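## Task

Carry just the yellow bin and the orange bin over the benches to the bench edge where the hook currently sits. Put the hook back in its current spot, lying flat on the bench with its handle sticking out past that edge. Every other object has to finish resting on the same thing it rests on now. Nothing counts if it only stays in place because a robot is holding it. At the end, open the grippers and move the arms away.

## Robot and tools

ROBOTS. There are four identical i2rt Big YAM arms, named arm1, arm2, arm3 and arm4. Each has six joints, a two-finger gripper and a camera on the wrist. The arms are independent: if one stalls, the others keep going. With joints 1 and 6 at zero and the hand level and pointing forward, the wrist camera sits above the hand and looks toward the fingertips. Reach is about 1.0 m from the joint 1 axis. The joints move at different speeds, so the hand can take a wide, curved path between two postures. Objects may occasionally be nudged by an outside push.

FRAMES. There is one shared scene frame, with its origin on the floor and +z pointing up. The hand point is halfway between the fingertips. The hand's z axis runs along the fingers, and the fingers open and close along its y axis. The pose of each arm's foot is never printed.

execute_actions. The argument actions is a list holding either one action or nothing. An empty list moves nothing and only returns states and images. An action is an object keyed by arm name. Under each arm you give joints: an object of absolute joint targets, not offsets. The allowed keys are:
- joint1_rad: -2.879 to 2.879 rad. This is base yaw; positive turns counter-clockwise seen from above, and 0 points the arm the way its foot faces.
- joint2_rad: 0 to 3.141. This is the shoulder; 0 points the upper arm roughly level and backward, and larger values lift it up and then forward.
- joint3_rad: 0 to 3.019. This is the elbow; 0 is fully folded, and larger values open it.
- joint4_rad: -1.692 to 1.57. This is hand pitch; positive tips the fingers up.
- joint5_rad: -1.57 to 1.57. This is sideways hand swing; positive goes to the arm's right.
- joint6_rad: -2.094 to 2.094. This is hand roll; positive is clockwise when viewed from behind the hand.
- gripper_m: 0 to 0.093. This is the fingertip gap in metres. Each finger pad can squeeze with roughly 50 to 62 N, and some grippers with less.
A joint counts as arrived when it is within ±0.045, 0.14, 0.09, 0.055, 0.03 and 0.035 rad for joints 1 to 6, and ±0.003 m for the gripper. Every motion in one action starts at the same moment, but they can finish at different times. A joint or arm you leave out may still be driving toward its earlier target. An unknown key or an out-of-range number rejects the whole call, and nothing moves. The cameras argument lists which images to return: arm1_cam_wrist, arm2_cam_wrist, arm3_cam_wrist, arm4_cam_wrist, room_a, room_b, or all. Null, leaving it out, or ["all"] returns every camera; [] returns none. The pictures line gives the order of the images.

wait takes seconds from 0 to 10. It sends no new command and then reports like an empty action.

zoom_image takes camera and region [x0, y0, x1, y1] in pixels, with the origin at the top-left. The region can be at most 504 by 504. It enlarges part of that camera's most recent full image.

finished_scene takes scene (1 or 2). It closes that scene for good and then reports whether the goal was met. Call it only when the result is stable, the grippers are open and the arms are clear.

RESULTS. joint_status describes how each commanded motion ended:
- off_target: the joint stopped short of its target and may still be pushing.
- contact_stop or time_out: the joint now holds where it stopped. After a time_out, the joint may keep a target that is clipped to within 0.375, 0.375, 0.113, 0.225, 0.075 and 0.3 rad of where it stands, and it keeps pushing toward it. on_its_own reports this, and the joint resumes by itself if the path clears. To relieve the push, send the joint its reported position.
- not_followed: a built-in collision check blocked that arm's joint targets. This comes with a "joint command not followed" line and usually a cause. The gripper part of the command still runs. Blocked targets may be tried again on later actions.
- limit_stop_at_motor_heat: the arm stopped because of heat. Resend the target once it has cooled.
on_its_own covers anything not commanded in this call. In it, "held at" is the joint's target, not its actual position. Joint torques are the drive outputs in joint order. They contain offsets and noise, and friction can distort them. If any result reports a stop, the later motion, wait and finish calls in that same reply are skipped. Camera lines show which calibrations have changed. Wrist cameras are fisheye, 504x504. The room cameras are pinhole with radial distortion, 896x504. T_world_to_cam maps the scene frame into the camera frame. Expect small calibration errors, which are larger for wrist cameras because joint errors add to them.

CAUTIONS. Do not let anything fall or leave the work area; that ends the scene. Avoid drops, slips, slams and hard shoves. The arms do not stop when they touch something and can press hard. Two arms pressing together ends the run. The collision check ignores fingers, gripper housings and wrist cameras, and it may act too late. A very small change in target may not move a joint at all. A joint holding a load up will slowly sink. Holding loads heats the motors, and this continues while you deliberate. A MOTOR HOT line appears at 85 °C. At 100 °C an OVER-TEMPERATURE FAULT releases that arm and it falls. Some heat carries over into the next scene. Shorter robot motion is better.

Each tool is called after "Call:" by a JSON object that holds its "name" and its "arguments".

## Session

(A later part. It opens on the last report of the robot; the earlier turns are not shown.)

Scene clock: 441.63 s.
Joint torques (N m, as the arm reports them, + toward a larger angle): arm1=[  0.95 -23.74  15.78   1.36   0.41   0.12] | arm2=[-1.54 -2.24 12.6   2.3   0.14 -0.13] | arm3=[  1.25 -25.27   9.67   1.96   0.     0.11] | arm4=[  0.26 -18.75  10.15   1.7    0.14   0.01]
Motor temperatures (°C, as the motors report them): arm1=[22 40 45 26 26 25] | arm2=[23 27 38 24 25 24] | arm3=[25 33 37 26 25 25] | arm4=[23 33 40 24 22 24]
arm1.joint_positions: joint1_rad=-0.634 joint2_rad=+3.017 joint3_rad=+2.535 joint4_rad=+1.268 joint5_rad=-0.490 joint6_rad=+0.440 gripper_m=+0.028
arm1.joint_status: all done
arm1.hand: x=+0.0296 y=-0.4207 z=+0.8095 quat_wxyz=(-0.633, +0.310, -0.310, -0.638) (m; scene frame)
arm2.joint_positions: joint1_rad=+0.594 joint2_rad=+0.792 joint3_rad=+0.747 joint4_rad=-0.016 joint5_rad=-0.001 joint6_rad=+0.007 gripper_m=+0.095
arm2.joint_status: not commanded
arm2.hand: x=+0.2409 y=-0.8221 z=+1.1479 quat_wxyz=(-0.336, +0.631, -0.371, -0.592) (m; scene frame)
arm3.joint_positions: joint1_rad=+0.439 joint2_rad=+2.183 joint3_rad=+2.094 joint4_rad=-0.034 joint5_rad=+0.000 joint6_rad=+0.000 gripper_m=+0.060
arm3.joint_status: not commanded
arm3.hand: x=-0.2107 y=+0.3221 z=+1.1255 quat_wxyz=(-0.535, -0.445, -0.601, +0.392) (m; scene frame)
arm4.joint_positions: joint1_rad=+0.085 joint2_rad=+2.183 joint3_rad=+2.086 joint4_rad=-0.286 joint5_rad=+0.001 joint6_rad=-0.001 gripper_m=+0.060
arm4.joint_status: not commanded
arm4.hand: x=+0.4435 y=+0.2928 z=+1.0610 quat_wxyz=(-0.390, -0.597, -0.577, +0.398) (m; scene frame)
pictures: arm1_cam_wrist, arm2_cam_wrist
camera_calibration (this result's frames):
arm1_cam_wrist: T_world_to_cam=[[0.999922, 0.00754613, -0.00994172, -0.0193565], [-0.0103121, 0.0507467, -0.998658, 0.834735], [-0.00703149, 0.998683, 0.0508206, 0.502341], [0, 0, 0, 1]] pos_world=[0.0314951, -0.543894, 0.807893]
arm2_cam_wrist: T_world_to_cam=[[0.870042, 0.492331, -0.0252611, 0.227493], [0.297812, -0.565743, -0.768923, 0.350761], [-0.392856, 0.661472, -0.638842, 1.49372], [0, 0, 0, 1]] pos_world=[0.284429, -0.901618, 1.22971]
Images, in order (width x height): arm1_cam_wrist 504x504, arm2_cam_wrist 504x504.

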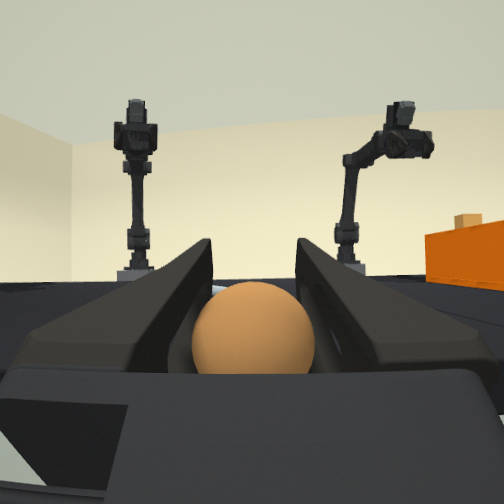

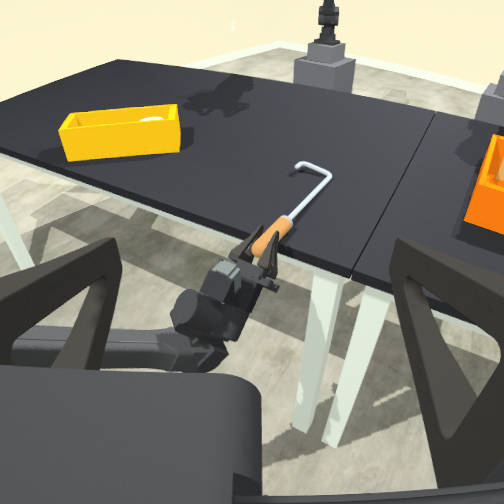

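Call:
{"name": "execute_actions", "arguments": {"actions": [{"arm1":{"joints":{"gripper_m":0.09}},"arm2":{"joints":{"joint1_rad":0.653,"joint2_rad":1.7,"joint3_rad":1.7,"joint4_rad":0.2,"joint5_rad":0.573,"joint6_rad":0.08}}}], "cameras": ["arm1_cam_wrist","arm3_cam_wrist"]}}

Call:
{"name": "execute_actions", "arguments": {"actions": [{"arm1":{"joints":{"joint2_rad":3.12}},"arm2":{"joints":{"joint2_rad":2.2,"joint3_rad":2.03,"joint4_rad":0.44}}}], "cameras": ["arm1_cam_wrist","arm2_cam_wrist","arm3_cam_wrist","room_b"]}}

Scene clock: 457.17 s.
Joint torques (N m, as the arm reports them, + toward a larger angle): arm1=[  0.86 -24.23  14.19   1.33   0.29   0.11] | arm2=[ -2.09 -15.92  16.76   1.95   0.22  -0.02] | arm3=[  1.33 -25.28   9.67   1.95   0.     0.1 ] | arm4=[ -0.5  -18.5   10.14   1.74   0.21   0.05]
Motor temperatures (°C, as the motors report them): arm1=[22 40 46 26 26 25] | arm2=[23 27 38 24 25 24] | arm3=[25 33 38 26 25 25] | arm4=[23 33 40 24 22 24]
arm1.joint_positions: joint1_rad=-0.634 joint2_rad=+3.017 joint3_rad=+2.551 joint4_rad=+1.268 joint5_rad=-0.488 joint6_rad=+0.442 gripper_m=+0.090
arm1.joint_status: all done
arm1.hand: x=+0.0302 y=-0.4206 z=+0.8178 quat_wxyz=(-0.637, +0.308, -0.303, -0.639) (m; scene frame)
arm2.joint_positions: joint1_rad=+0.653 joint2_rad=+1.702 joint3_rad=+1.652 joint4_rad=+0.187 joint5_rad=+0.569 joint6_rad=+0.072 gripper_m=+0.095
arm2.joint_status: all done
arm2.hand: x=+0.1292 y=-0.5278 z=+1.2366 quat_wxyz=(-0.483, +0.439, -0.506, -0.564) (m; scene frame)
arm3.joint_positions: joint1_rad=+0.439 joint2_rad=+2.183 joint3_rad=+2.094 joint4_rad=-0.034 joint5_rad=+0.000 joint6_rad=+0.000 gripper_m=+0.060
arm3.joint_status: not commanded
arm3.hand: x=-0.2107 y=+0.3221 z=+1.1255 quat_wxyz=(-0.535, -0.445, -0.601, +0.392) (m; scene frame)
arm4.joint_positions: joint1_rad=+0.085 joint2_rad=+2.183 joint3_rad=+2.086 joint4_rad=-0.286 joint5_rad=+0.001 joint6_rad=-0.001 gripper_m=+0.060
arm4.joint_status: not commanded
arm4.hand: x=+0.4435 y=+0.2928 z=+1.0610 quat_wxyz=(-0.390, -0.597, -0.577, +0.398) (m; scene frame)
pictures: arm1_cam_wrist, arm3_cam_wrist
camera_calibration (this result's frames):
arm1_cam_wrist: T_world_to_cam=[[0.999973, 0.00677047, -0.00274756, -0.0260511], [-0.00318196, 0.06501, -0.99788, 0.848194], [-0.00657749, 0.997862, 0.0650298, 0.489798], [0, 0, 0, 1]] pos_world=[0.0319709, -0.543715, 0.814472]
arm3_cam_wrist: T_world_to_cam=[[-0.953778, -0.300188, -0.0139708, -0.0870079], [-0.19256, 0.646183, -0.738491, 0.587624], [0.230714, -0.701666, -0.674119, 1.15679], [0, 0, 0, 1]] pos_world=[-0.236721, 0.405847, 1.21255]
Images, in order (width x height): arm1_cam_wrist 504x504, arm3_cam_wrist 504x504.

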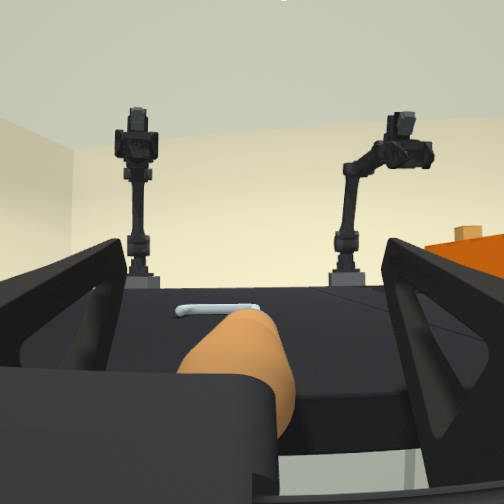

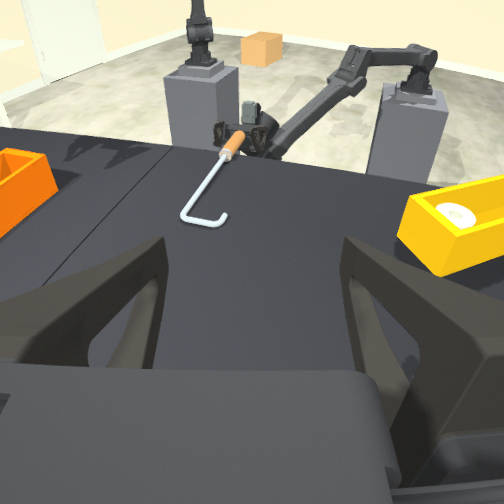

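Scene clock: 458.90 s.
Joint torques (N m, as the arm reports them, + toward a larger angle): arm1=[  0.88 -23.27  12.83   1.45   0.24   0.12] | arm2=[ -1.95 -20.08  15.01   1.78   0.12  -0.01] | arm3=[  1.24 -25.3    9.65   1.95   0.     0.1 ] | arm4=[ -0.57 -18.33  10.05   1.7    0.17   0.02]
Motor temperatures (°C, as the motors report them): arm1=[22 40 46 26 26 25] | arm2=[23 27 39 24 25 24] | arm3=[25 33 38 26 25 25] | arm4=[23 33 40 24 22 24]
arm1.joint_positions: joint1_rad=-0.634 joint2_rad=+3.113 joint3_rad=+2.565 joint4_rad=+1.268 joint5_rad=-0.487 joint6_rad=+0.442 gripper_m=+0.090
arm1.joint_status: all done
arm1.hand: x=+0.0264 y=-0.4264 z=+0.7400 quat_wxyz=(-0.619, +0.313, -0.340, -0.636) (m; scene frame)
arm2.joint_positions: joint1_rad=+0.653 joint2_rad=+2.188 joint3_rad=+1.998 joint4_rad=+0.428 joint5_rad=+0.571 joint6_rad=+0.072 gripper_m=+0.095
arm2.joint_status: all done
arm2.hand: x=+0.0485 y=-0.4064 z=+1.1065 quat_wxyz=(-0.487, +0.402, -0.496, -0.596) (m; scene frame)
arm3.joint_positions: joint1_rad=+0.439 joint2_rad=+2.183 joint3_rad=+2.094 joint4_rad=-0.034 joint5_rad=+0.000 joint6_rad=+0.000 gripper_m=+0.060
arm3.joint_status: not commanded
arm3.hand: x=-0.2107 y=+0.3221 z=+1.1255 quat_wxyz=(-0.535, -0.445, -0.601, +0.392) (m; scene frame)
arm4.joint_positions: joint1_rad=+0.085 joint2_rad=+2.183 joint3_rad=+2.086 joint4_rad=-0.286 joint5_rad=+0.001 joint6_rad=-0.001 gripper_m=+0.060
arm4.joint_status: not commanded
arm4.hand: x=+0.4435 y=+0.2928 z=+1.0610 quat_wxyz=(-0.390, -0.597, -0.577, +0.398) (m; scene frame)
pictures: arm1_cam_wrist, arm2_cam_wrist, arm3_cam_wrist, room_b
camera_calibration (this result's frames):
arm1_cam_wrist: T_world_to_cam=[[0.99859, 0.00398761, -0.052944, 0.0135191], [-0.0529405, -0.000971265, -0.998597, 0.744576], [-0.00403344, 0.999992, -0.000758789, 0.550183], [0, 0, 0, 1]] pos_world=[0.0281373, -0.54951, 0.744665]
arm2_cam_wrist: T_world_to_cam=[[0.977088, 0.03036, -0.210658, 0.201404], [-0.178307, -0.423665, -0.888096, 0.824149], [-0.116211, 0.90531, -0.408545, 0.947639], [0, 0, 0, 1]] pos_world=[0.0602881, -0.514859, 1.1615]
arm3_cam_wrist: T_world_to_cam=[[-0.953778, -0.300188, -0.0139708, -0.0870079], [-0.19256, 0.646183, -0.738491, 0.587624], [0.230714, -0.701666, -0.674119, 1.15679], [0, 0, 0, 1]] pos_world=[-0.236721, 0.405847, 1.21255]
Images, in order (width x height): arm1_cam_wrist 504x504, arm2_cam_wrist 504x504, arm3_cam_wrist 504x504, room_b 896x504.

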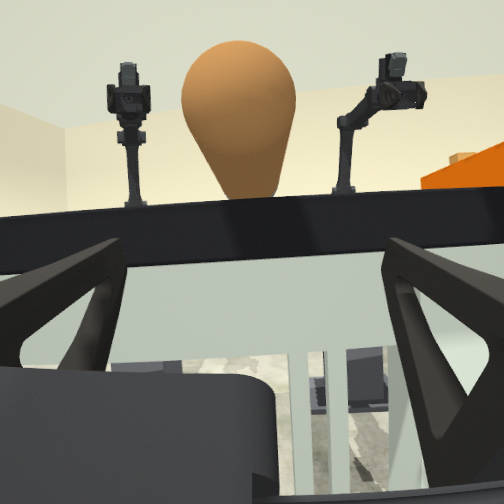

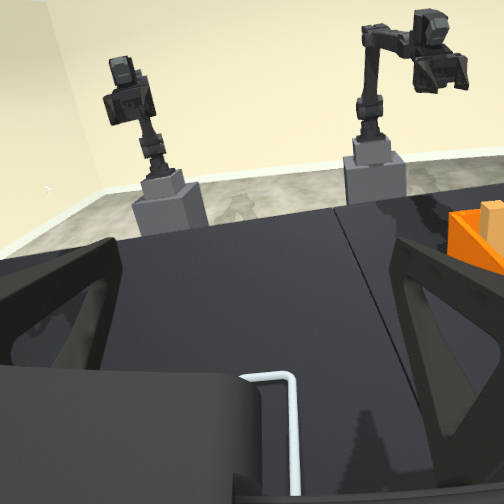

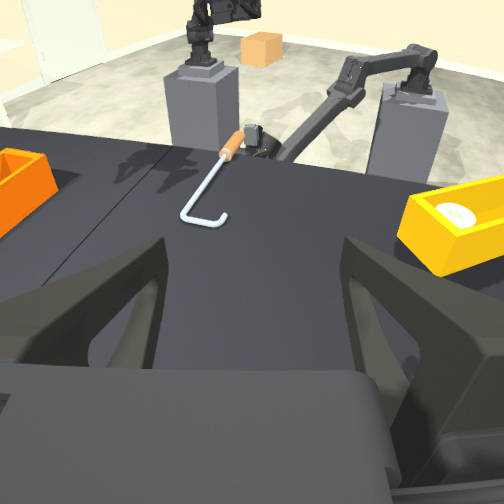

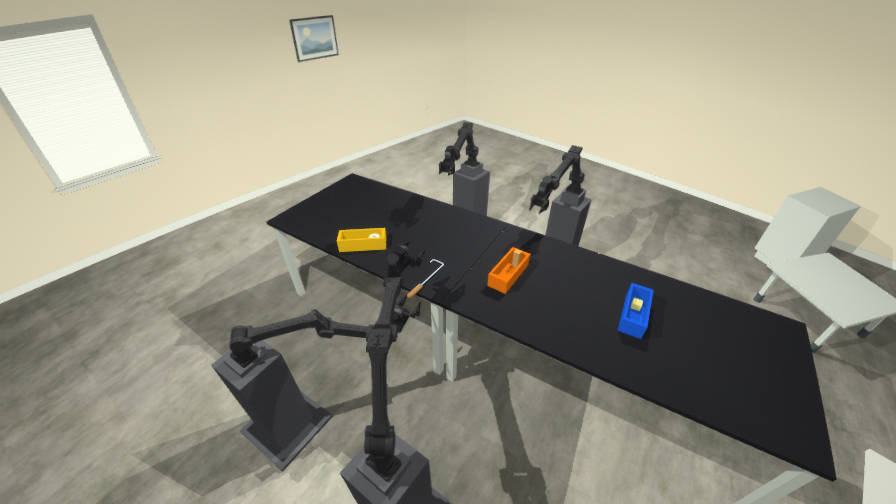

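Call:
{"name": "execute_actions", "arguments": {"actions": [{"arm1":{"joints":{"joint3_rad":1.9}},"arm2":{"joints":{"joint2_rad":2.44,"joint3_rad":2.0,"joint4_rad":0.42}}}], "cameras": ["arm2_cam_wrist","arm3_cam_wrist","room_b"]}}

Scene clock: 462.87 s.
Joint torques (N m, as the arm reports them, + toward a larger angle): arm1=[  1.08 -18.98   5.42   2.06  -0.04   0.07] | arm2=[ -1.99 -22.82  13.56   1.59   0.14  -0.01] | arm3=[  1.27 -25.27   9.67   1.96   0.     0.1 ] | arm4=[ -0.36 -19.68  10.15   1.88   0.16   0.05]
Motor temperatures (°C, as the motors report them): arm1=[22 40 45 26 26 25] | arm2=[23 28 39 24 25 24] | arm3=[25 33 38 26 25 25] | arm4=[23 33 40 24 22 24]
arm1.joint_positions: joint1_rad=-0.634 joint2_rad=+3.115 joint3_rad=+1.897 joint4_rad=+1.268 joint5_rad=-0.486 joint6_rad=+0.442 gripper_m=+0.090
arm1.joint_status: all done
arm1.hand: x=-0.0566 y=-0.5406 z=+0.4438 quat_wxyz=(-0.437, +0.333, -0.610, -0.571) (m; scene frame)
arm2.joint_positions: joint1_rad=+0.653 joint2_rad=+2.431 joint3_rad=+1.974 joint4_rad=+0.421 joint5_rad=+0.573 joint6_rad=+0.072 gripper_m=+0.095
arm2.joint_status: all done
arm2.hand: x=+0.0322 y=-0.3840 z=+0.8762 quat_wxyz=(-0.474, +0.499, -0.523, -0.504) (m; scene frame)
arm3.joint_positions: joint1_rad=+0.439 joint2_rad=+2.183 joint3_rad=+2.094 joint4_rad=-0.034 joint5_rad=+0.000 joint6_rad=+0.000 gripper_m=+0.060
arm3.joint_status: not commanded
arm3.hand: x=-0.2107 y=+0.3221 z=+1.1255 quat_wxyz=(-0.535, -0.445, -0.601, +0.392) (m; scene frame)
arm4.joint_positions: joint1_rad=+0.085 joint2_rad=+2.183 joint3_rad=+2.086 joint4_rad=-0.286 joint5_rad=+0.001 joint6_rad=-0.001 gripper_m=+0.060
arm4.joint_status: not commanded
arm4.hand: x=+0.4435 y=+0.2928 z=+1.0610 quat_wxyz=(-0.390, -0.597, -0.577, +0.398) (m; scene frame)
pictures: arm2_cam_wrist, arm3_cam_wrist, room_b
camera_calibration (this result's frames):
arm2_cam_wrist: T_world_to_cam=[[0.997903, -0.00145411, -0.0647051, 0.0273123], [-0.0518211, -0.616894, -0.785338, 0.457893], [-0.0387742, 0.787045, -0.615676, 0.964899], [0, 0, 0, 1]] pos_world=[0.0338866, -0.476908, 0.955433]
arm3_cam_wrist: T_world_to_cam=[[-0.953778, -0.300188, -0.0139708, -0.0870079], [-0.19256, 0.646183, -0.738491, 0.587624], [0.230714, -0.701666, -0.674119, 1.15679], [0, 0, 0, 1]] pos_world=[-0.236721, 0.405847, 1.21255]
Images, in order (width x height): arm2_cam_wrist 504x504, arm3_cam_wrist 504x504, room_b 896x504.

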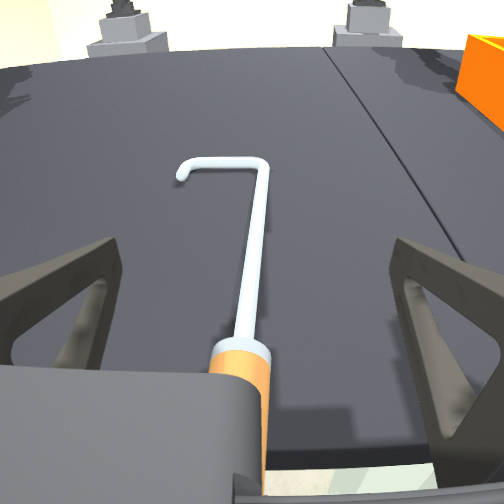

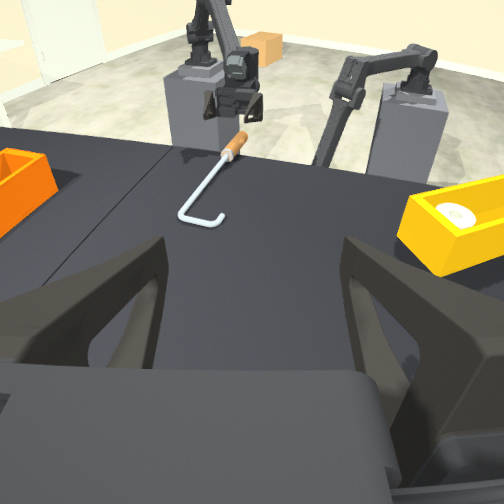

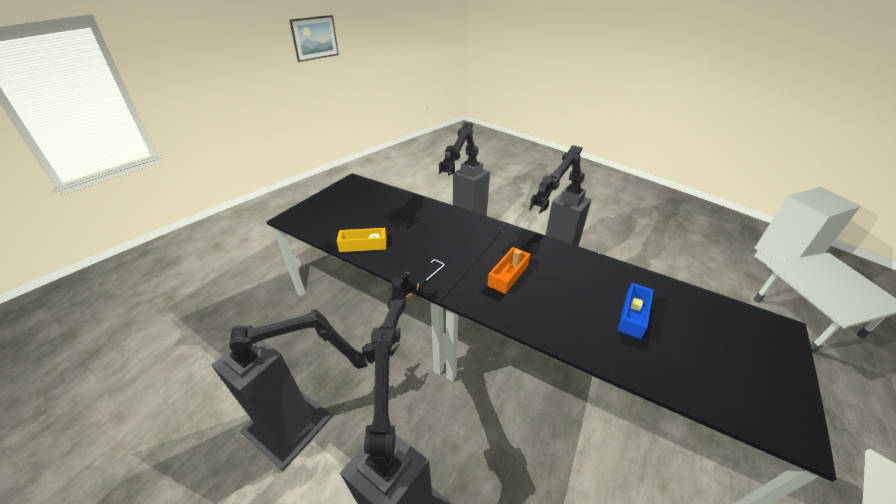

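Call:
{"name": "execute_actions", "arguments": {"actions": [{"arm1":{"joints":{"joint1_rad":-0.6,"joint2_rad":2.2,"joint3_rad":0.9,"joint4_rad":1.0,"joint5_rad":0,"joint6_rad":0}},"arm2":{"joints":{"joint1_rad":0.683,"joint2_rad":2.575,"joint3_rad":2.1,"joint4_rad":0.36,"joint5_rad":0.671,"joint6_rad":0.1}}}], "cameras": ["arm2_cam_wrist","arm3_cam_wrist","arm1_cam_wrist"]}}

Scene clock: 472.60 s.
Joint torques (N m, as the arm reports them, + toward a larger angle): arm1=[  0.75 -14.8    5.19   1.75   0.06  -0.05] | arm2=[ -2.14 -20.8   13.55   0.97   0.17  -0.02] | arm3=[  1.35 -25.27   9.67   1.97   0.01   0.1 ] | arm4=[ -0.7  -19.26  10.05   1.39   0.14   0.07]
Motor temperatures (°C, as the motors report them): arm1=[22 39 41 26 26 25] | arm2=[23 29 39 24 25 24] | arm3=[25 33 38 26 25 25] | arm4=[23 33 40 24 22 24]
arm1.joint_positions: joint1_rad=-0.596 joint2_rad=+2.205 joint3_rad=+0.893 joint4_rad=+1.003 joint5_rad=-0.003 joint6_rad=+0.008 gripper_m=+0.090
arm1.joint_status: all done
arm1.hand: x=-0.0878 y=-0.6739 z=+0.6709 quat_wxyz=(-0.517, +0.376, -0.718, -0.274) (m; scene frame)
arm2.joint_positions: joint1_rad=+0.685 joint2_rad=+2.545 joint3_rad=+2.074 joint4_rad=+0.375 joint5_rad=+0.671 joint6_rad=+0.094 gripper_m=+0.095
arm2.joint_status: all done
arm2.hand: x=+0.0139 y=-0.3849 z=+0.8204 quat_wxyz=(-0.484, +0.496, -0.546, -0.471) (m; scene frame)
arm3.joint_positions: joint1_rad=+0.439 joint2_rad=+2.183 joint3_rad=+2.094 joint4_rad=-0.034 joint5_rad=+0.000 joint6_rad=+0.000 gripper_m=+0.060
arm3.joint_status: not commanded
arm3.hand: x=-0.2107 y=+0.3221 z=+1.1255 quat_wxyz=(-0.535, -0.445, -0.601, +0.392) (m; scene frame)
arm4.joint_positions: joint1_rad=+0.085 joint2_rad=+2.183 joint3_rad=+2.086 joint4_rad=-0.286 joint5_rad=+0.001 joint6_rad=-0.001 gripper_m=+0.060
arm4.joint_status: not commanded
arm4.hand: x=+0.4435 y=+0.2928 z=+1.0610 quat_wxyz=(-0.390, -0.597, -0.577, +0.398) (m; scene frame)
pictures: arm1_cam_wrist, arm2_cam_wrist, arm3_cam_wrist
camera_calibration (this result's frames):
arm1_cam_wrist: T_world_to_cam=[[0.820812, -0.571117, -0.00964071, -0.307281], [-0.463223, -0.655681, -0.596244, -0.0778327], [0.334204, 0.49387, -0.802745, 1.02384], [0, 0, 0, 1]] pos_world=[-0.126006, -0.732172, 0.772514]
arm2_cam_wrist: T_world_to_cam=[[0.996393, -0.0716267, -0.0455062, -0.000688166], [-0.0811406, -0.647136, -0.758045, 0.378921], [0.0248476, 0.759003, -0.650613, 0.947542], [0, 0, 0, 1]] pos_world=[0.00788747, -0.474023, 0.903691]
arm3_cam_wrist: T_world_to_cam=[[-0.953778, -0.300188, -0.0139708, -0.0870079], [-0.19256, 0.646183, -0.738491, 0.587624], [0.230714, -0.701666, -0.674119, 1.15679], [0, 0, 0, 1]] pos_world=[-0.236721, 0.405847, 1.21255]
Images, in order (width x height): arm1_cam_wrist 504x504, arm2_cam_wrist 504x504, arm3_cam_wrist 504x504.

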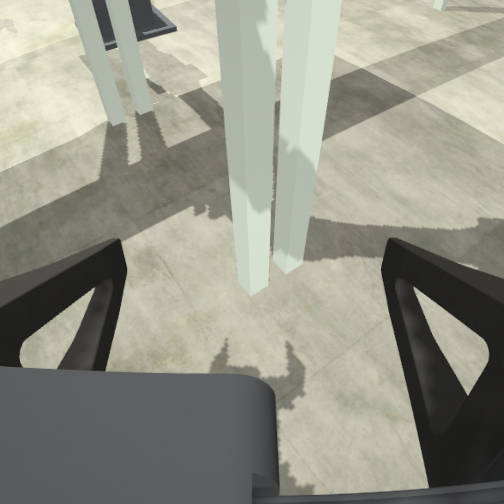

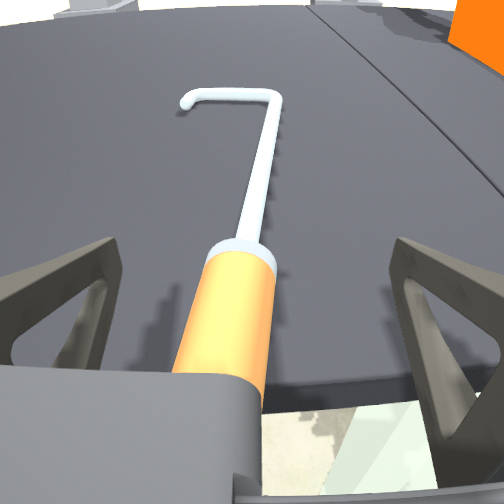

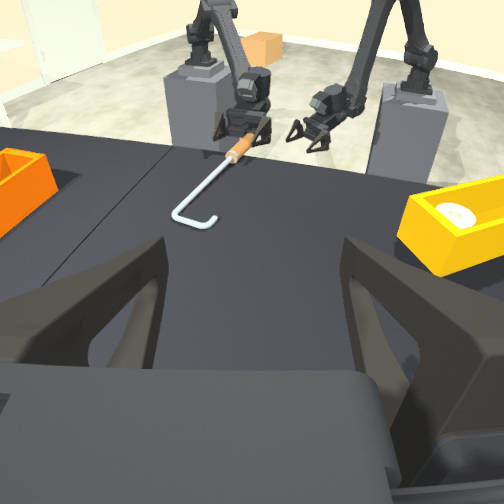

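Call:
{"name": "execute_actions", "arguments": {"actions": [{"arm1":{"joints":{"joint1_rad":-0.3,"joint2_rad":1.2,"joint3_rad":0.8,"joint4_rad":0.2}},"arm2":{"joints":{"joint1_rad":0.732,"joint2_rad":2.5,"joint3_rad":2.14,"joint4_rad":0.34,"joint5_rad":0.82,"joint6_rad":0.11}}}], "cameras": ["arm2_cam_wrist","arm3_cam_wrist","arm1_cam_wrist"]}}

Scene clock: 485.27 s.
Joint torques (N m, as the arm reports them, + toward a larger angle): arm1=[ 1.04 -6.97 11.73  1.48  0.   -0.04] | arm2=[ -2.67 -22.64  14.83   0.99   0.28  -0.01] | arm3=[  1.27 -25.34   9.66   1.96   0.     0.1 ] | arm4=[ -0.53 -18.79  10.12   1.74   0.14   0.05]
Motor temperatures (°C, as the motors report them): arm1=[22 37 39 26 26 25] | arm2=[23 30 39 24 25 24] | arm3=[25 33 38 25 25 25] | arm4=[23 33 40 24 22 24]
arm1.joint_positions: joint1_rad=-0.298 joint2_rad=+1.208 joint3_rad=+0.791 joint4_rad=+0.207 joint5_rad=-0.002 joint6_rad=+0.006 gripper_m=+0.090
arm1.joint_status: all done
arm1.hand: x=-0.2834 y=-0.6759 z=+1.0228 quat_wxyz=(-0.502, +0.461, -0.630, -0.372) (m; scene frame)
arm2.joint_positions: joint1_rad=+0.739 joint2_rad=+2.492 joint3_rad=+2.102 joint4_rad=+0.352 joint5_rad=+0.816 joint6_rad=+0.102 gripper_m=+0.095
arm2.joint_status: all done
arm2.hand: x=-0.0078 y=-0.4072 z=+0.8794 quat_wxyz=(-0.509, +0.450, -0.564, -0.470) (m; scene frame)
arm3.joint_positions: joint1_rad=+0.439 joint2_rad=+2.183 joint3_rad=+2.094 joint4_rad=-0.034 joint5_rad=+0.000 joint6_rad=+0.000 gripper_m=+0.060
arm3.joint_status: not commanded
arm3.hand: x=-0.2107 y=+0.3221 z=+1.1255 quat_wxyz=(-0.535, -0.445, -0.601, +0.392) (m; scene frame)
arm4.joint_positions: joint1_rad=+0.085 joint2_rad=+2.183 joint3_rad=+2.086 joint4_rad=-0.286 joint5_rad=+0.001 joint6_rad=-0.001 gripper_m=+0.060
arm4.joint_status: not commanded
arm4.hand: x=+0.4435 y=+0.2928 z=+1.0610 quat_wxyz=(-0.390, -0.597, -0.577, +0.398) (m; scene frame)
pictures: arm1_cam_wrist, arm2_cam_wrist, arm3_cam_wrist
camera_calibration (this result's frames):
arm1_cam_wrist: T_world_to_cam=[[0.952493, -0.304354, -0.0112074, 0.0746731], [-0.232439, -0.702668, -0.672481, 0.151712], [0.196797, 0.643138, -0.74003, 1.3705], [0, 0, 0, 1]] pos_world=[-0.305573, -0.752092, 1.11707]
arm2_cam_wrist: T_world_to_cam=[[0.983731, -0.158838, -0.0839285, 0.0201954], [-0.163278, -0.595679, -0.786452, 0.452731], [0.074924, 0.787361, -0.611922, 0.981354], [0, 0, 0, 1]] pos_world=[-0.0194725, -0.49979, 0.958259]
arm3_cam_wrist: T_world_to_cam=[[-0.953778, -0.300188, -0.0139708, -0.0870079], [-0.19256, 0.646183, -0.738491, 0.587624], [0.230714, -0.701666, -0.674119, 1.15679], [0, 0, 0, 1]] pos_world=[-0.236721, 0.405847, 1.21255]
Images, in order (width x height): arm1_cam_wrist 504x504, arm2_cam_wrist 504x504, arm3_cam_wrist 504x504.

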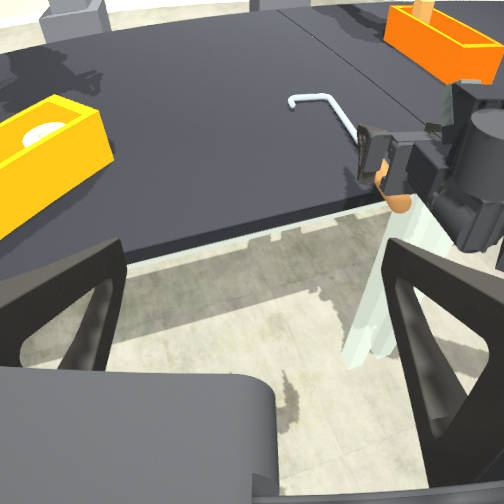

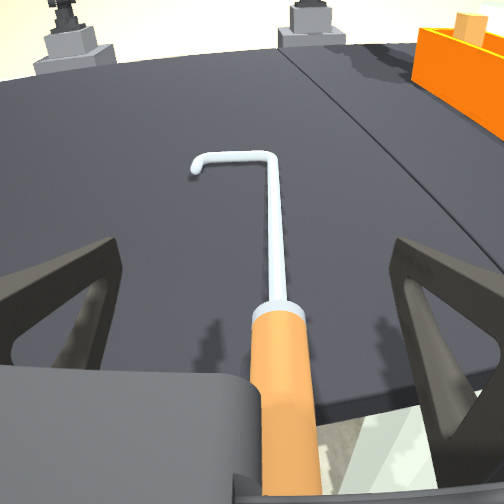

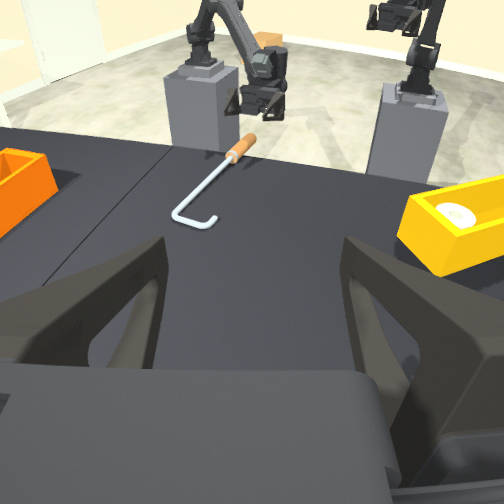

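Call:
{"name": "execute_actions", "arguments": {"actions": [{"arm1":{"joints":{"joint1_rad":-0.55}},"arm2":{"joints":{"joint2_rad":2.615}}}], "cameras": ["arm2_cam_wrist","arm3_cam_wrist","arm1_cam_wrist"]}}

Scene clock: 488.73 s.
Joint torques (N m, as the arm reports them, + toward a larger angle): arm1=[ 1.78 -7.19 11.73  1.58 -0.09 -0.04] | arm2=[ -2.49 -22.95  13.37   0.71   0.14  -0.12] | arm3=[  1.26 -25.26   9.66   1.93  -0.01   0.11] | arm4=[ -0.62 -20.05  10.09   1.77   0.12   0.1 ]
Motor temperatures (°C, as the motors report them): arm1=[22 37 40 26 26 25] | arm2=[23 30 39 24 25 24] | arm3=[25 33 38 25 25 25] | arm4=[23 33 40 24 22 24]
arm1.joint_positions: joint1_rad=-0.557 joint2_rad=+1.208 joint3_rad=+0.791 joint4_rad=+0.207 joint5_rad=+0.000 joint6_rad=+0.006 gripper_m=+0.090
arm1.joint_status: all done
arm1.hand: x=-0.1567 y=-0.7346 z=+1.0232 quat_wxyz=(-0.547, +0.376, -0.684, -0.302) (m; scene frame)
arm2.joint_positions: joint1_rad=+0.740 joint2_rad=+2.607 joint3_rad=+2.114 joint4_rad=+0.360 joint5_rad=+0.821 joint6_rad=+0.116 gripper_m=+0.095
arm2.joint_status: all done
arm2.hand: x=-0.0078 y=-0.4095 z=+0.7860 quat_wxyz=(-0.505, +0.477, -0.569, -0.439) (m; scene frame)
arm3.joint_positions: joint1_rad=+0.439 joint2_rad=+2.183 joint3_rad=+2.094 joint4_rad=-0.034 joint5_rad=+0.000 joint6_rad=+0.000 gripper_m=+0.060
arm3.joint_status: not commanded
arm3.hand: x=-0.2107 y=+0.3221 z=+1.1255 quat_wxyz=(-0.535, -0.445, -0.601, +0.392) (m; scene frame)
arm4.joint_positions: joint1_rad=+0.085 joint2_rad=+2.183 joint3_rad=+2.086 joint4_rad=-0.286 joint5_rad=+0.001 joint6_rad=-0.001 gripper_m=+0.060
arm4.joint_status: not commanded
arm4.hand: x=+0.4435 y=+0.2928 z=+1.0610 quat_wxyz=(-0.390, -0.597, -0.577, +0.398) (m; scene frame)
pictures: arm1_cam_wrist, arm2_cam_wrist, arm3_cam_wrist
camera_calibration (this result's frames):
arm1_cam_wrist: T_world_to_cam=[[0.842209, -0.539092, -0.00805291, -0.256755], [-0.403304, -0.620018, -0.672996, 0.17464], [0.357814, 0.570051, -0.739602, 1.35466], [0, 0, 0, 1]] pos_world=[-0.198042, -0.80236, 1.11738]
arm2_cam_wrist: T_world_to_cam=[[0.985729, -0.165964, -0.0281799, -0.0347706], [-0.13085, -0.650076, -0.748518, 0.326064], [0.105908, 0.741523, -0.662515, 0.947262], [0, 0, 0, 1]] pos_world=[-0.0233826, -0.496221, 0.870661]
arm3_cam_wrist: T_world_to_cam=[[-0.953778, -0.300188, -0.0139708, -0.0870079], [-0.19256, 0.646183, -0.738491, 0.587624], [0.230714, -0.701666, -0.674119, 1.15679], [0, 0, 0, 1]] pos_world=[-0.236721, 0.405847, 1.21255]
Images, in order (width x height): arm1_cam_wrist 504x504, arm2_cam_wrist 504x504, arm3_cam_wrist 504x504.

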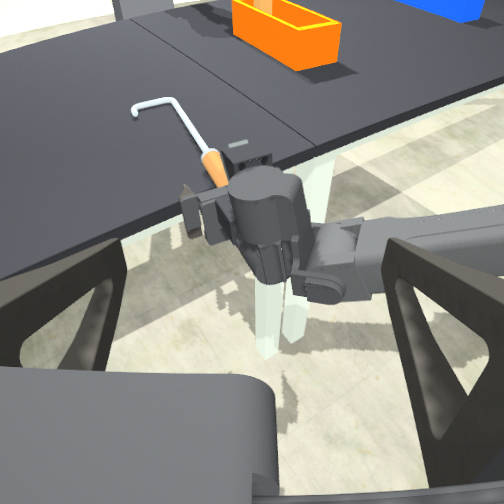

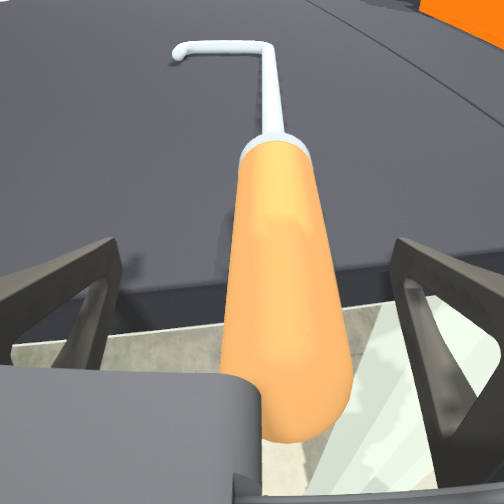

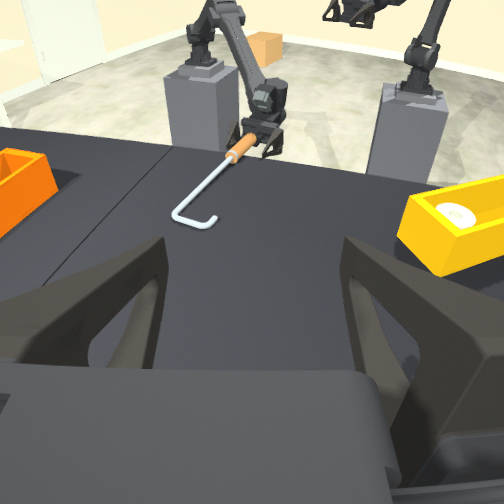

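Call:
{"name": "execute_actions", "arguments": {"actions": [{"arm2":{"joints":{"gripper_m":0.0}}}], "cameras": ["arm2_cam_wrist"]}}

Call:
{"name": "execute_actions", "arguments": {"actions": [{"arm2":{"joints":{"joint2_rad":2.53,"joint6_rad":-1.52}}}], "cameras": ["arm2_cam_wrist","arm3_cam_wrist","arm1_cam_wrist"]}}

Scene clock: 494.63 s.
Joint torques (N m, as the arm reports them, + toward a larger angle): arm1=[ 1.72 -7.08 11.73  1.56 -0.08 -0.04] | arm2=[ -2.67 -23.11  13.4    0.93   0.15  -0.1 ] | arm3=[  1.29 -25.29   9.65   1.96  -0.01   0.1 ] | arm4=[ -0.03 -20.01  10.3    1.54   0.15   0.04]
Motor temperatures (°C, as the motors report them): arm1=[22 36 41 26 26 25] | arm2=[23 31 39 24 25 24] | arm3=[25 33 38 25 25 25] | arm4=[23 33 40 24 22 24]
arm1.joint_positions: joint1_rad=-0.557 joint2_rad=+1.208 joint3_rad=+0.791 joint4_rad=+0.207 joint5_rad=+0.000 joint6_rad=+0.006 gripper_m=+0.090
arm1.joint_status: not commanded
arm1.hand: x=-0.1567 y=-0.7346 z=+1.0232 quat_wxyz=(-0.547, +0.376, -0.684, -0.302) (m; scene frame)
arm2.joint_positions: joint1_rad=+0.739 joint2_rad=+2.607 joint3_rad=+2.114 joint4_rad=+0.356 joint5_rad=+0.821 joint6_rad=+0.115 gripper_m=+0.030
arm2.joint_status: gripper_m off_target (ended at +0.030, target +0.000)
arm2.hand: x=-0.0068 y=-0.4091 z=+0.7851 quat_wxyz=(-0.506, +0.479, -0.569, -0.437) (m; scene frame)
arm3.joint_positions: joint1_rad=+0.439 joint2_rad=+2.183 joint3_rad=+2.094 joint4_rad=-0.034 joint5_rad=+0.000 joint6_rad=+0.000 gripper_m=+0.060
arm3.joint_status: not commanded
arm3.hand: x=-0.2107 y=+0.3221 z=+1.1255 quat_wxyz=(-0.535, -0.445, -0.601, +0.392) (m; scene frame)
arm4.joint_positions: joint1_rad=+0.085 joint2_rad=+2.183 joint3_rad=+2.086 joint4_rad=-0.286 joint5_rad=+0.001 joint6_rad=-0.001 gripper_m=+0.060
arm4.joint_status: not commanded
arm4.hand: x=+0.4435 y=+0.2928 z=+1.0610 quat_wxyz=(-0.390, -0.597, -0.577, +0.398) (m; scene frame)
pictures: arm2_cam_wrist
camera_calibration (this result's frames):
arm2_cam_wrist: T_world_to_cam=[[0.985653, -0.167068, -0.0240175, -0.0394102], [-0.128828, -0.652724, -0.746562, 0.323209], [0.10905, 0.738945, -0.664882, 0.94709], [0, 0, 0, 1]] pos_world=[-0.0227969, -0.495466, 0.870052]
Images, in order (width x height): arm2_cam_wrist 504x504.

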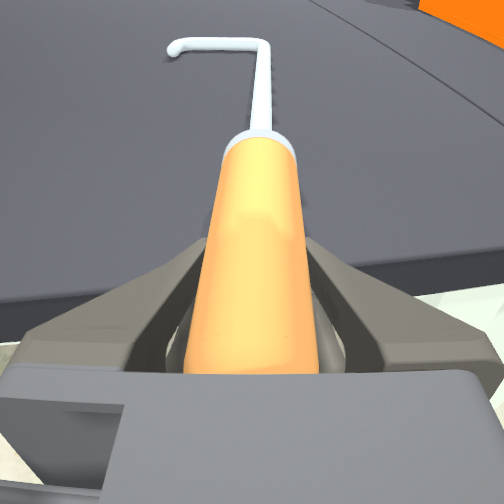

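Scene clock: 497.10 s.
Joint torques (N m, as the arm reports them, + toward a larger angle): arm1=[ 1.79 -7.19 11.73  1.56 -0.08 -0.04] | arm2=[ -2.3  -22.75  13.78   1.24   0.36  -0.29] | arm3=[  1.28 -25.28   9.66   1.95   0.     0.1 ] | arm4=[ -0.66 -18.69  10.07   1.74   0.2    0.05]
Motor temperatures (°C, as the motors report them): arm1=[22 36 41 26 26 25] | arm2=[23 31 39 24 25 24] | arm3=[25 33 38 25 25 25] | arm4=[23 33 40 24 22 24]
arm1.joint_positions: joint1_rad=-0.557 joint2_rad=+1.208 joint3_rad=+0.791 joint4_rad=+0.207 joint5_rad=+0.000 joint6_rad=+0.006 gripper_m=+0.090
arm1.joint_status: not commanded
arm1.hand: x=-0.1567 y=-0.7346 z=+1.0232 quat_wxyz=(-0.547, +0.376, -0.684, -0.302) (m; scene frame)
arm2.joint_positions: joint1_rad=+0.736 joint2_rad=+2.519 joint3_rad=+2.114 joint4_rad=+0.349 joint5_rad=+0.814 joint6_rad=-1.486 gripper_m=+0.030
arm2.joint_status: all done
arm2.hand: x=-0.0074 y=-0.4044 z=+0.8617 quat_wxyz=(-0.687, +0.722, -0.071, +0.037) (m; scene frame)
arm3.joint_positions: joint1_rad=+0.439 joint2_rad=+2.183 joint3_rad=+2.094 joint4_rad=-0.034 joint5_rad=+0.000 joint6_rad=+0.000 gripper_m=+0.060
arm3.joint_status: not commanded
arm3.hand: x=-0.2107 y=+0.3221 z=+1.1255 quat_wxyz=(-0.535, -0.445, -0.601, +0.392) (m; scene frame)
arm4.joint_positions: joint1_rad=+0.085 joint2_rad=+2.183 joint3_rad=+2.086 joint4_rad=-0.286 joint5_rad=+0.001 joint6_rad=-0.001 gripper_m=+0.060
arm4.joint_status: not commanded
arm4.hand: x=+0.4435 y=+0.2928 z=+1.0610 quat_wxyz=(-0.390, -0.597, -0.577, +0.398) (m; scene frame)
pictures: arm1_cam_wrist, arm2_cam_wrist, arm3_cam_wrist
camera_calibration (this result's frames):
arm1_cam_wrist: T_world_to_cam=[[0.842209, -0.539092, -0.00805291, -0.256755], [-0.403304, -0.620018, -0.672996, 0.17464], [0.357814, 0.570051, -0.739602, 1.35466], [0, 0, 0, 1]] pos_world=[-0.198042, -0.80236, 1.11738]
arm2_cam_wrist: T_world_to_cam=[[0.0609085, 0.0373258, 0.997445, -0.84064], [0.714649, -0.699265, -0.0174722, -0.257435], [0.696826, 0.713887, -0.069266, 0.475594], [0, 0, 0, 1]] pos_world=[-0.0962285, -0.488159, 0.866937]
arm3_cam_wrist: T_world_to_cam=[[-0.953778, -0.300188, -0.0139708, -0.0870079], [-0.19256, 0.646183, -0.738491, 0.587624], [0.230714, -0.701666, -0.674119, 1.15679], [0, 0, 0, 1]] pos_world=[-0.236721, 0.405847, 1.21255]
Images, in order (width x height): arm1_cam_wrist 504x504, arm2_cam_wrist 504x504, arm3_cam_wrist 504x504.

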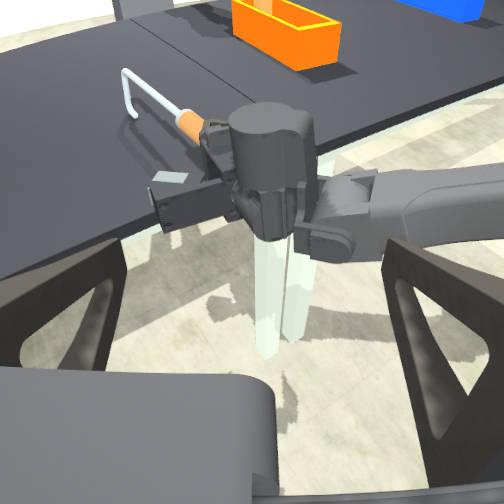

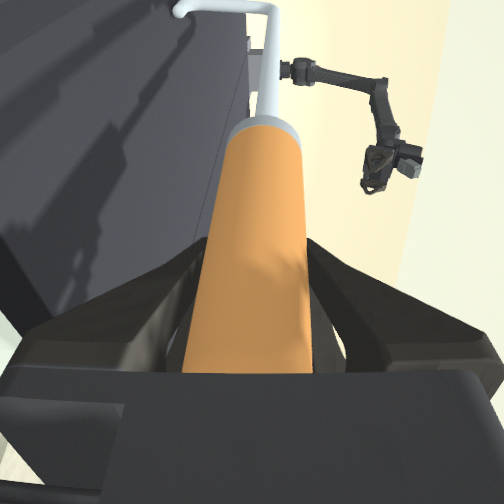

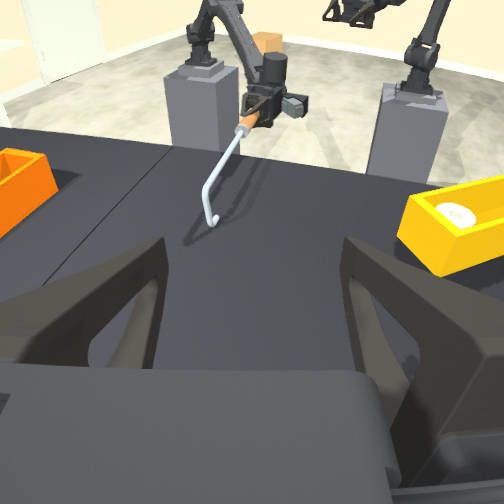

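Call:
{"name": "execute_actions", "arguments": {"actions": [{"arm2":{"joints":{"joint1_rad":0.137,"joint2_rad":1.9,"joint3_rad":1.48,"joint4_rad":0.56,"joint5_rad":0.24}},"arm1":{"joints":{"joint1_rad":-0.75,"joint4_rad":0.35}},"arm4":{"joints":{"joint4_rad":-0.15}},"arm3":{"joints":{"joint1_rad":0.13,"joint2_rad":1.0,"joint3_rad":0.9,"joint4_rad":0.0}}}], "cameras": ["arm2_cam_wrist","arm4_cam_wrist","arm1_cam_wrist"]}}

Scene clock: 505.43 s.
Joint torques (N m, as the arm reports them, + toward a larger angle): arm1=[ 1.57 -7.28 11.74  2.49 -0.09 -0.04] | arm2=[ -1.91 -19.95  14.12   3.2    0.06   0.03] | arm3=[-0.04 -7.75  9.49  3.08  0.02  0.1 ] | arm4=[ -0.45 -19.47  10.09   3.11   0.14   0.02]
Motor temperatures (°C, as the motors report them): arm1=[22 35 42 26 26 25] | arm2=[23 31 39 24 25 24] | arm3=[25 33 38 26 25 25] | arm4=[23 33 40 24 22 24]
arm1.joint_positions: joint1_rad=-0.756 joint2_rad=+1.208 joint3_rad=+0.791 joint4_rad=+0.332 joint5_rad=+0.001 joint6_rad=+0.006 gripper_m=+0.090
arm1.joint_status: all done
arm1.hand: x=-0.0684 y=-0.7974 z=+1.0539 quat_wxyz=(-0.619, +0.290, -0.680, -0.264) (m; scene frame)
arm2.joint_positions: joint1_rad=+0.131 joint2_rad=+1.931 joint3_rad=+1.448 joint4_rad=+0.517 joint5_rad=+0.240 joint6_rad=-1.521 gripper_m=+0.030
arm2.joint_status: all done
arm2.hand: x=+0.4498 y=-0.3988 z=+1.0181 quat_wxyz=(-0.713, +0.695, -0.083, +0.045) (m; scene frame)
arm3.joint_positions: joint1_rad=+0.135 joint2_rad=+1.009 joint3_rad=+0.897 joint4_rad=-0.009 joint5_rad=+0.000 joint6_rad=+0.000 gripper_m=+0.060
arm3.joint_status: all done
arm3.hand: x=-0.4852 y=+0.6996 z=+1.2011 quat_wxyz=(-0.470, -0.531, -0.527, +0.469) (m; scene frame)
arm4.joint_positions: joint1_rad=+0.085 joint2_rad=+2.183 joint3_rad=+2.086 joint4_rad=-0.176 joint5_rad=+0.001 joint6_rad=-0.001 gripper_m=+0.060
arm4.joint_status: all done
arm4.hand: x=+0.4431 y=+0.2840 z=+1.0864 quat_wxyz=(-0.421, -0.574, -0.555, +0.430) (m; scene frame)
pictures: arm1_cam_wrist, arm2_cam_wrist, arm4_cam_wrist
camera_calibration (this result's frames):
arm1_cam_wrist: T_world_to_cam=[[0.719215, -0.694753, -0.00687394, -0.498533], [-0.45514, -0.463644, -0.760185, 0.404966], [0.524954, 0.549865, -0.64967, 1.28218], [0, 0, 0, 1]] pos_world=[-0.130219, -0.863627, 1.13742]
arm2_cam_wrist: T_world_to_cam=[[0.0615094, -0.0369486, 0.997422, -1.05448], [0.693386, -0.717223, -0.0693289, -0.522344], [0.717936, 0.695863, -0.0184963, 0.0954034], [0, 0, 0, 1]] pos_world=[0.358553, -0.479986, 1.01731]
arm4_cam_wrist: T_world_to_cam=[[-0.999739, 0.0228542, -0.000341117, 0.435444], [0.0181101, 0.78293, -0.621847, 0.451684], [-0.0139447, -0.62169, -0.783139, 1.16071], [0, 0, 0, 1]] pos_world=[0.443337, 0.358015, 1.19003]
Images, in order (width x height): arm1_cam_wrist 504x504, arm2_cam_wrist 504x504, arm4_cam_wrist 504x504.

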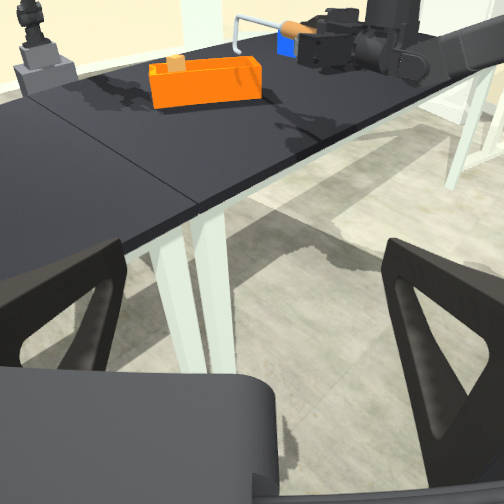

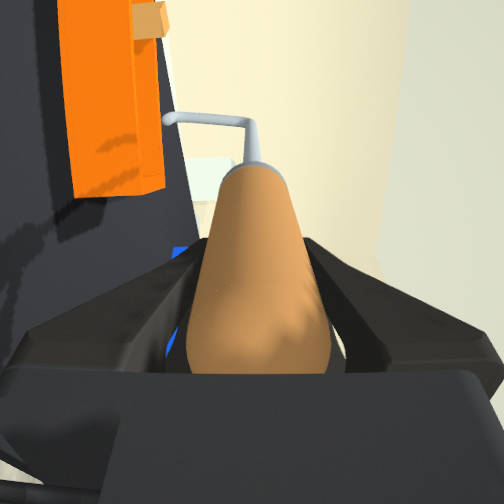

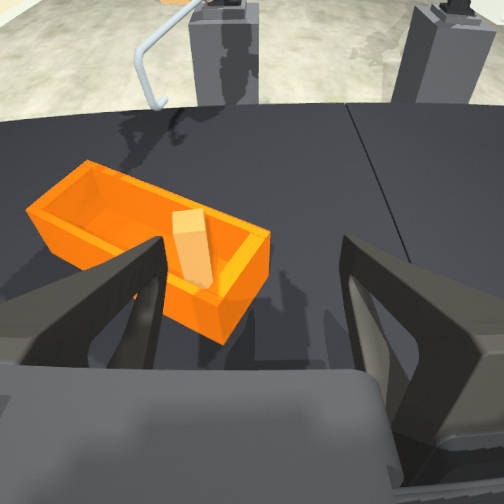

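Call:
{"name": "execute_actions", "arguments": {"actions": [{"arm2":{"joints":{"joint1_rad":-0.122,"joint3_rad":1.74,"joint4_rad":0.66,"joint5_rad":-0.21}},"arm4":{"joints":{"joint1_rad":0.27,"joint4_rad":-0.25}}}], "cameras": []}}

Call:
{"name": "execute_actions", "arguments": {"actions": [{"arm2":{"joints":{"joint2_rad":2.15,"joint4_rad":0.71}}}], "cameras": ["arm2_cam_wrist","arm4_cam_wrist","arm1_cam_wrist"]}}

Scene clock: 526.63 s.
Joint torques (N m, as the arm reports them, + toward a larger angle): arm1=[ 1.59 -7.13 11.73  2.49 -0.09 -0.05] | arm2=[ -1.93 -19.61  17.64   3.16   0.3    0.02] | arm3=[-0.04 -7.75  9.5   3.1   0.02  0.11] | arm4=[  0.78 -18.79  10.06   1.75   0.23   0.08]
Motor temperatures (°C, as the motors report them): arm1=[22 34 42 26 26 25] | arm2=[23 31 40 24 25 24] | arm3=[25 31 38 26 25 25] | arm4=[23 33 40 24 22 24]
arm1.joint_positions: joint1_rad=-0.756 joint2_rad=+1.208 joint3_rad=+0.791 joint4_rad=+0.332 joint5_rad=+0.001 joint6_rad=+0.006 gripper_m=+0.090
arm1.joint_status: not commanded
arm1.hand: x=-0.0684 y=-0.7974 z=+1.0539 quat_wxyz=(-0.619, +0.290, -0.680, -0.264) (m; scene frame)
arm2.joint_positions: joint1_rad=-0.121 joint2_rad=+1.922 joint3_rad=+1.677 joint4_rad=+0.612 joint5_rad=-0.213 joint6_rad=-1.521 gripper_m=+0.030
arm2.joint_status: all done
arm2.hand: x=+0.5765 y=-0.3916 z=+1.1830 quat_wxyz=(-0.818, +0.575, +0.018, -0.002) (m; scene frame)
arm3.joint_positions: joint1_rad=+0.135 joint2_rad=+1.009 joint3_rad=+0.897 joint4_rad=-0.009 joint5_rad=+0.000 joint6_rad=+0.000 gripper_m=+0.060
arm3.joint_status: not commanded
arm3.hand: x=-0.4852 y=+0.6996 z=+1.2011 quat_wxyz=(-0.470, -0.531, -0.527, +0.469) (m; scene frame)
arm4.joint_positions: joint1_rad=+0.264 joint2_rad=+2.183 joint3_rad=+2.086 joint4_rad=-0.234 joint5_rad=-0.001 joint6_rad=-0.001 gripper_m=+0.060
arm4.joint_status: all done
arm4.hand: x=+0.6057 y=+0.2981 z=+1.0738 quat_wxyz=(-0.441, -0.533, -0.617, +0.375) (m; scene frame)
pictures: none
No camera images: the call's "cameras" was empty. Leave "cameras" out to get every camera's image.

Scene clock: 528.07 s.
Joint torques (N m, as the arm reports them, + toward a larger angle): arm1=[ 1.66 -7.27 11.75  2.49 -0.09 -0.04] | arm2=[ -2.7  -23.15  15.87   3.05   0.14   0.02] | arm3=[-0.07 -7.73  9.49  3.08  0.01  0.11] | arm4=[ -1.39 -19.45   9.83   1.67   0.22   0.1 ]
Motor temperatures (°C, as the motors report them): arm1=[22 34 42 26 26 25] | arm2=[23 32 40 24 25 24] | arm3=[25 31 38 26 25 25] | arm4=[23 33 40 24 22 24]
arm1.joint_positions: joint1_rad=-0.756 joint2_rad=+1.208 joint3_rad=+0.791 joint4_rad=+0.332 joint5_rad=+0.001 joint6_rad=+0.006 gripper_m=+0.090
arm1.joint_status: not commanded
arm1.hand: x=-0.0684 y=-0.7974 z=+1.0539 quat_wxyz=(-0.619, +0.290, -0.680, -0.264) (m; scene frame)
arm2.joint_positions: joint1_rad=-0.121 joint2_rad=+2.186 joint3_rad=+1.686 joint4_rad=+0.670 joint5_rad=-0.209 joint6_rad=-1.521 gripper_m=+0.030
arm2.joint_status: all done
arm2.hand: x=+0.5883 y=-0.3382 z=+0.9843 quat_wxyz=(-0.759, +0.651, +0.001, -0.013) (m; scene frame)
arm3.joint_positions: joint1_rad=+0.135 joint2_rad=+1.009 joint3_rad=+0.897 joint4_rad=-0.009 joint5_rad=+0.000 joint6_rad=+0.000 gripper_m=+0.060
arm3.joint_status: not commanded
arm3.hand: x=-0.4852 y=+0.6996 z=+1.2011 quat_wxyz=(-0.470, -0.531, -0.527, +0.469) (m; scene frame)
arm4.joint_positions: joint1_rad=+0.264 joint2_rad=+2.183 joint3_rad=+2.086 joint4_rad=-0.234 joint5_rad=-0.001 joint6_rad=-0.001 gripper_m=+0.060
arm4.joint_status: not commanded
arm4.hand: x=+0.6057 y=+0.2981 z=+1.0738 quat_wxyz=(-0.441, -0.533, -0.617, +0.375) (m; scene frame)
pictures: arm1_cam_wrist, arm2_cam_wrist, arm4_cam_wrist
camera_calibration (this result's frames):
arm1_cam_wrist: T_world_to_cam=[[0.719215, -0.694753, -0.00687394, -0.498533], [-0.45514, -0.463644, -0.760185, 0.404966], [0.524954, 0.549865, -0.64967, 1.28218], [0, 0, 0, 1]] pos_world=[-0.130219, -0.863627, 1.13742]
arm2_cam_wrist: T_world_to_cam=[[0.0290041, -0.157795, 0.987046, -1.03862], [0.823646, -0.555723, -0.113044, -0.556216], [0.566362, 0.816255, 0.113849, -0.0471465], [0, 0, 0, 1]] pos_world=[0.514951, -0.434508, 0.967658]
arm4_cam_wrist: T_world_to_cam=[[-0.98756, -0.157232, -0.00180163, 0.645614], [-0.127447, 0.80709, -0.576509, 0.462176], [0.0920997, -0.569108, -0.817089, 1.11836], [0, 0, 0, 1]] pos_world=[0.593485, 0.364959, 1.18141]
Images, in order (width x height): arm1_cam_wrist 504x504, arm2_cam_wrist 504x504, arm4_cam_wrist 504x504.

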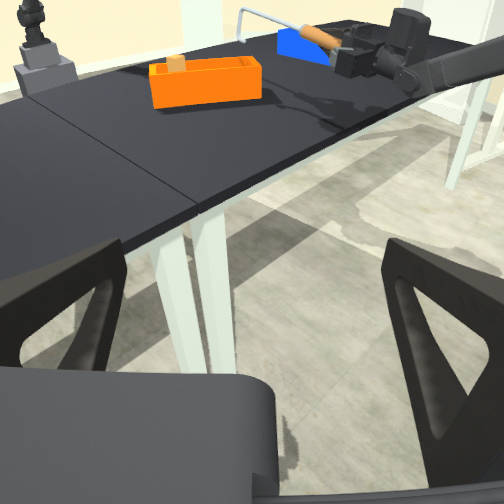

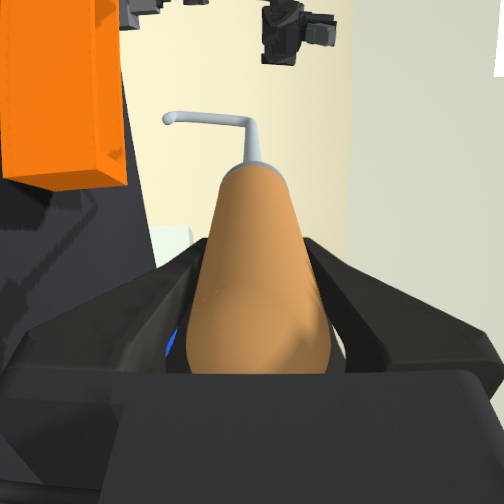

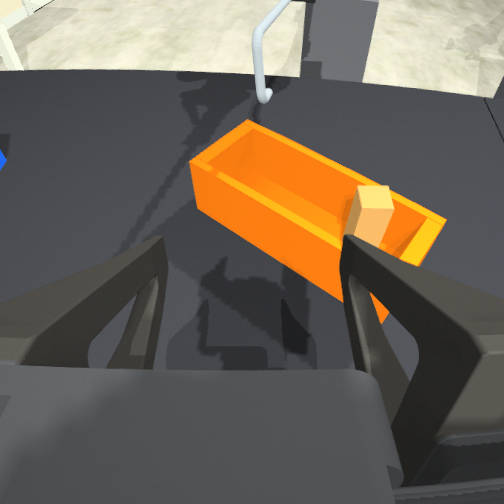

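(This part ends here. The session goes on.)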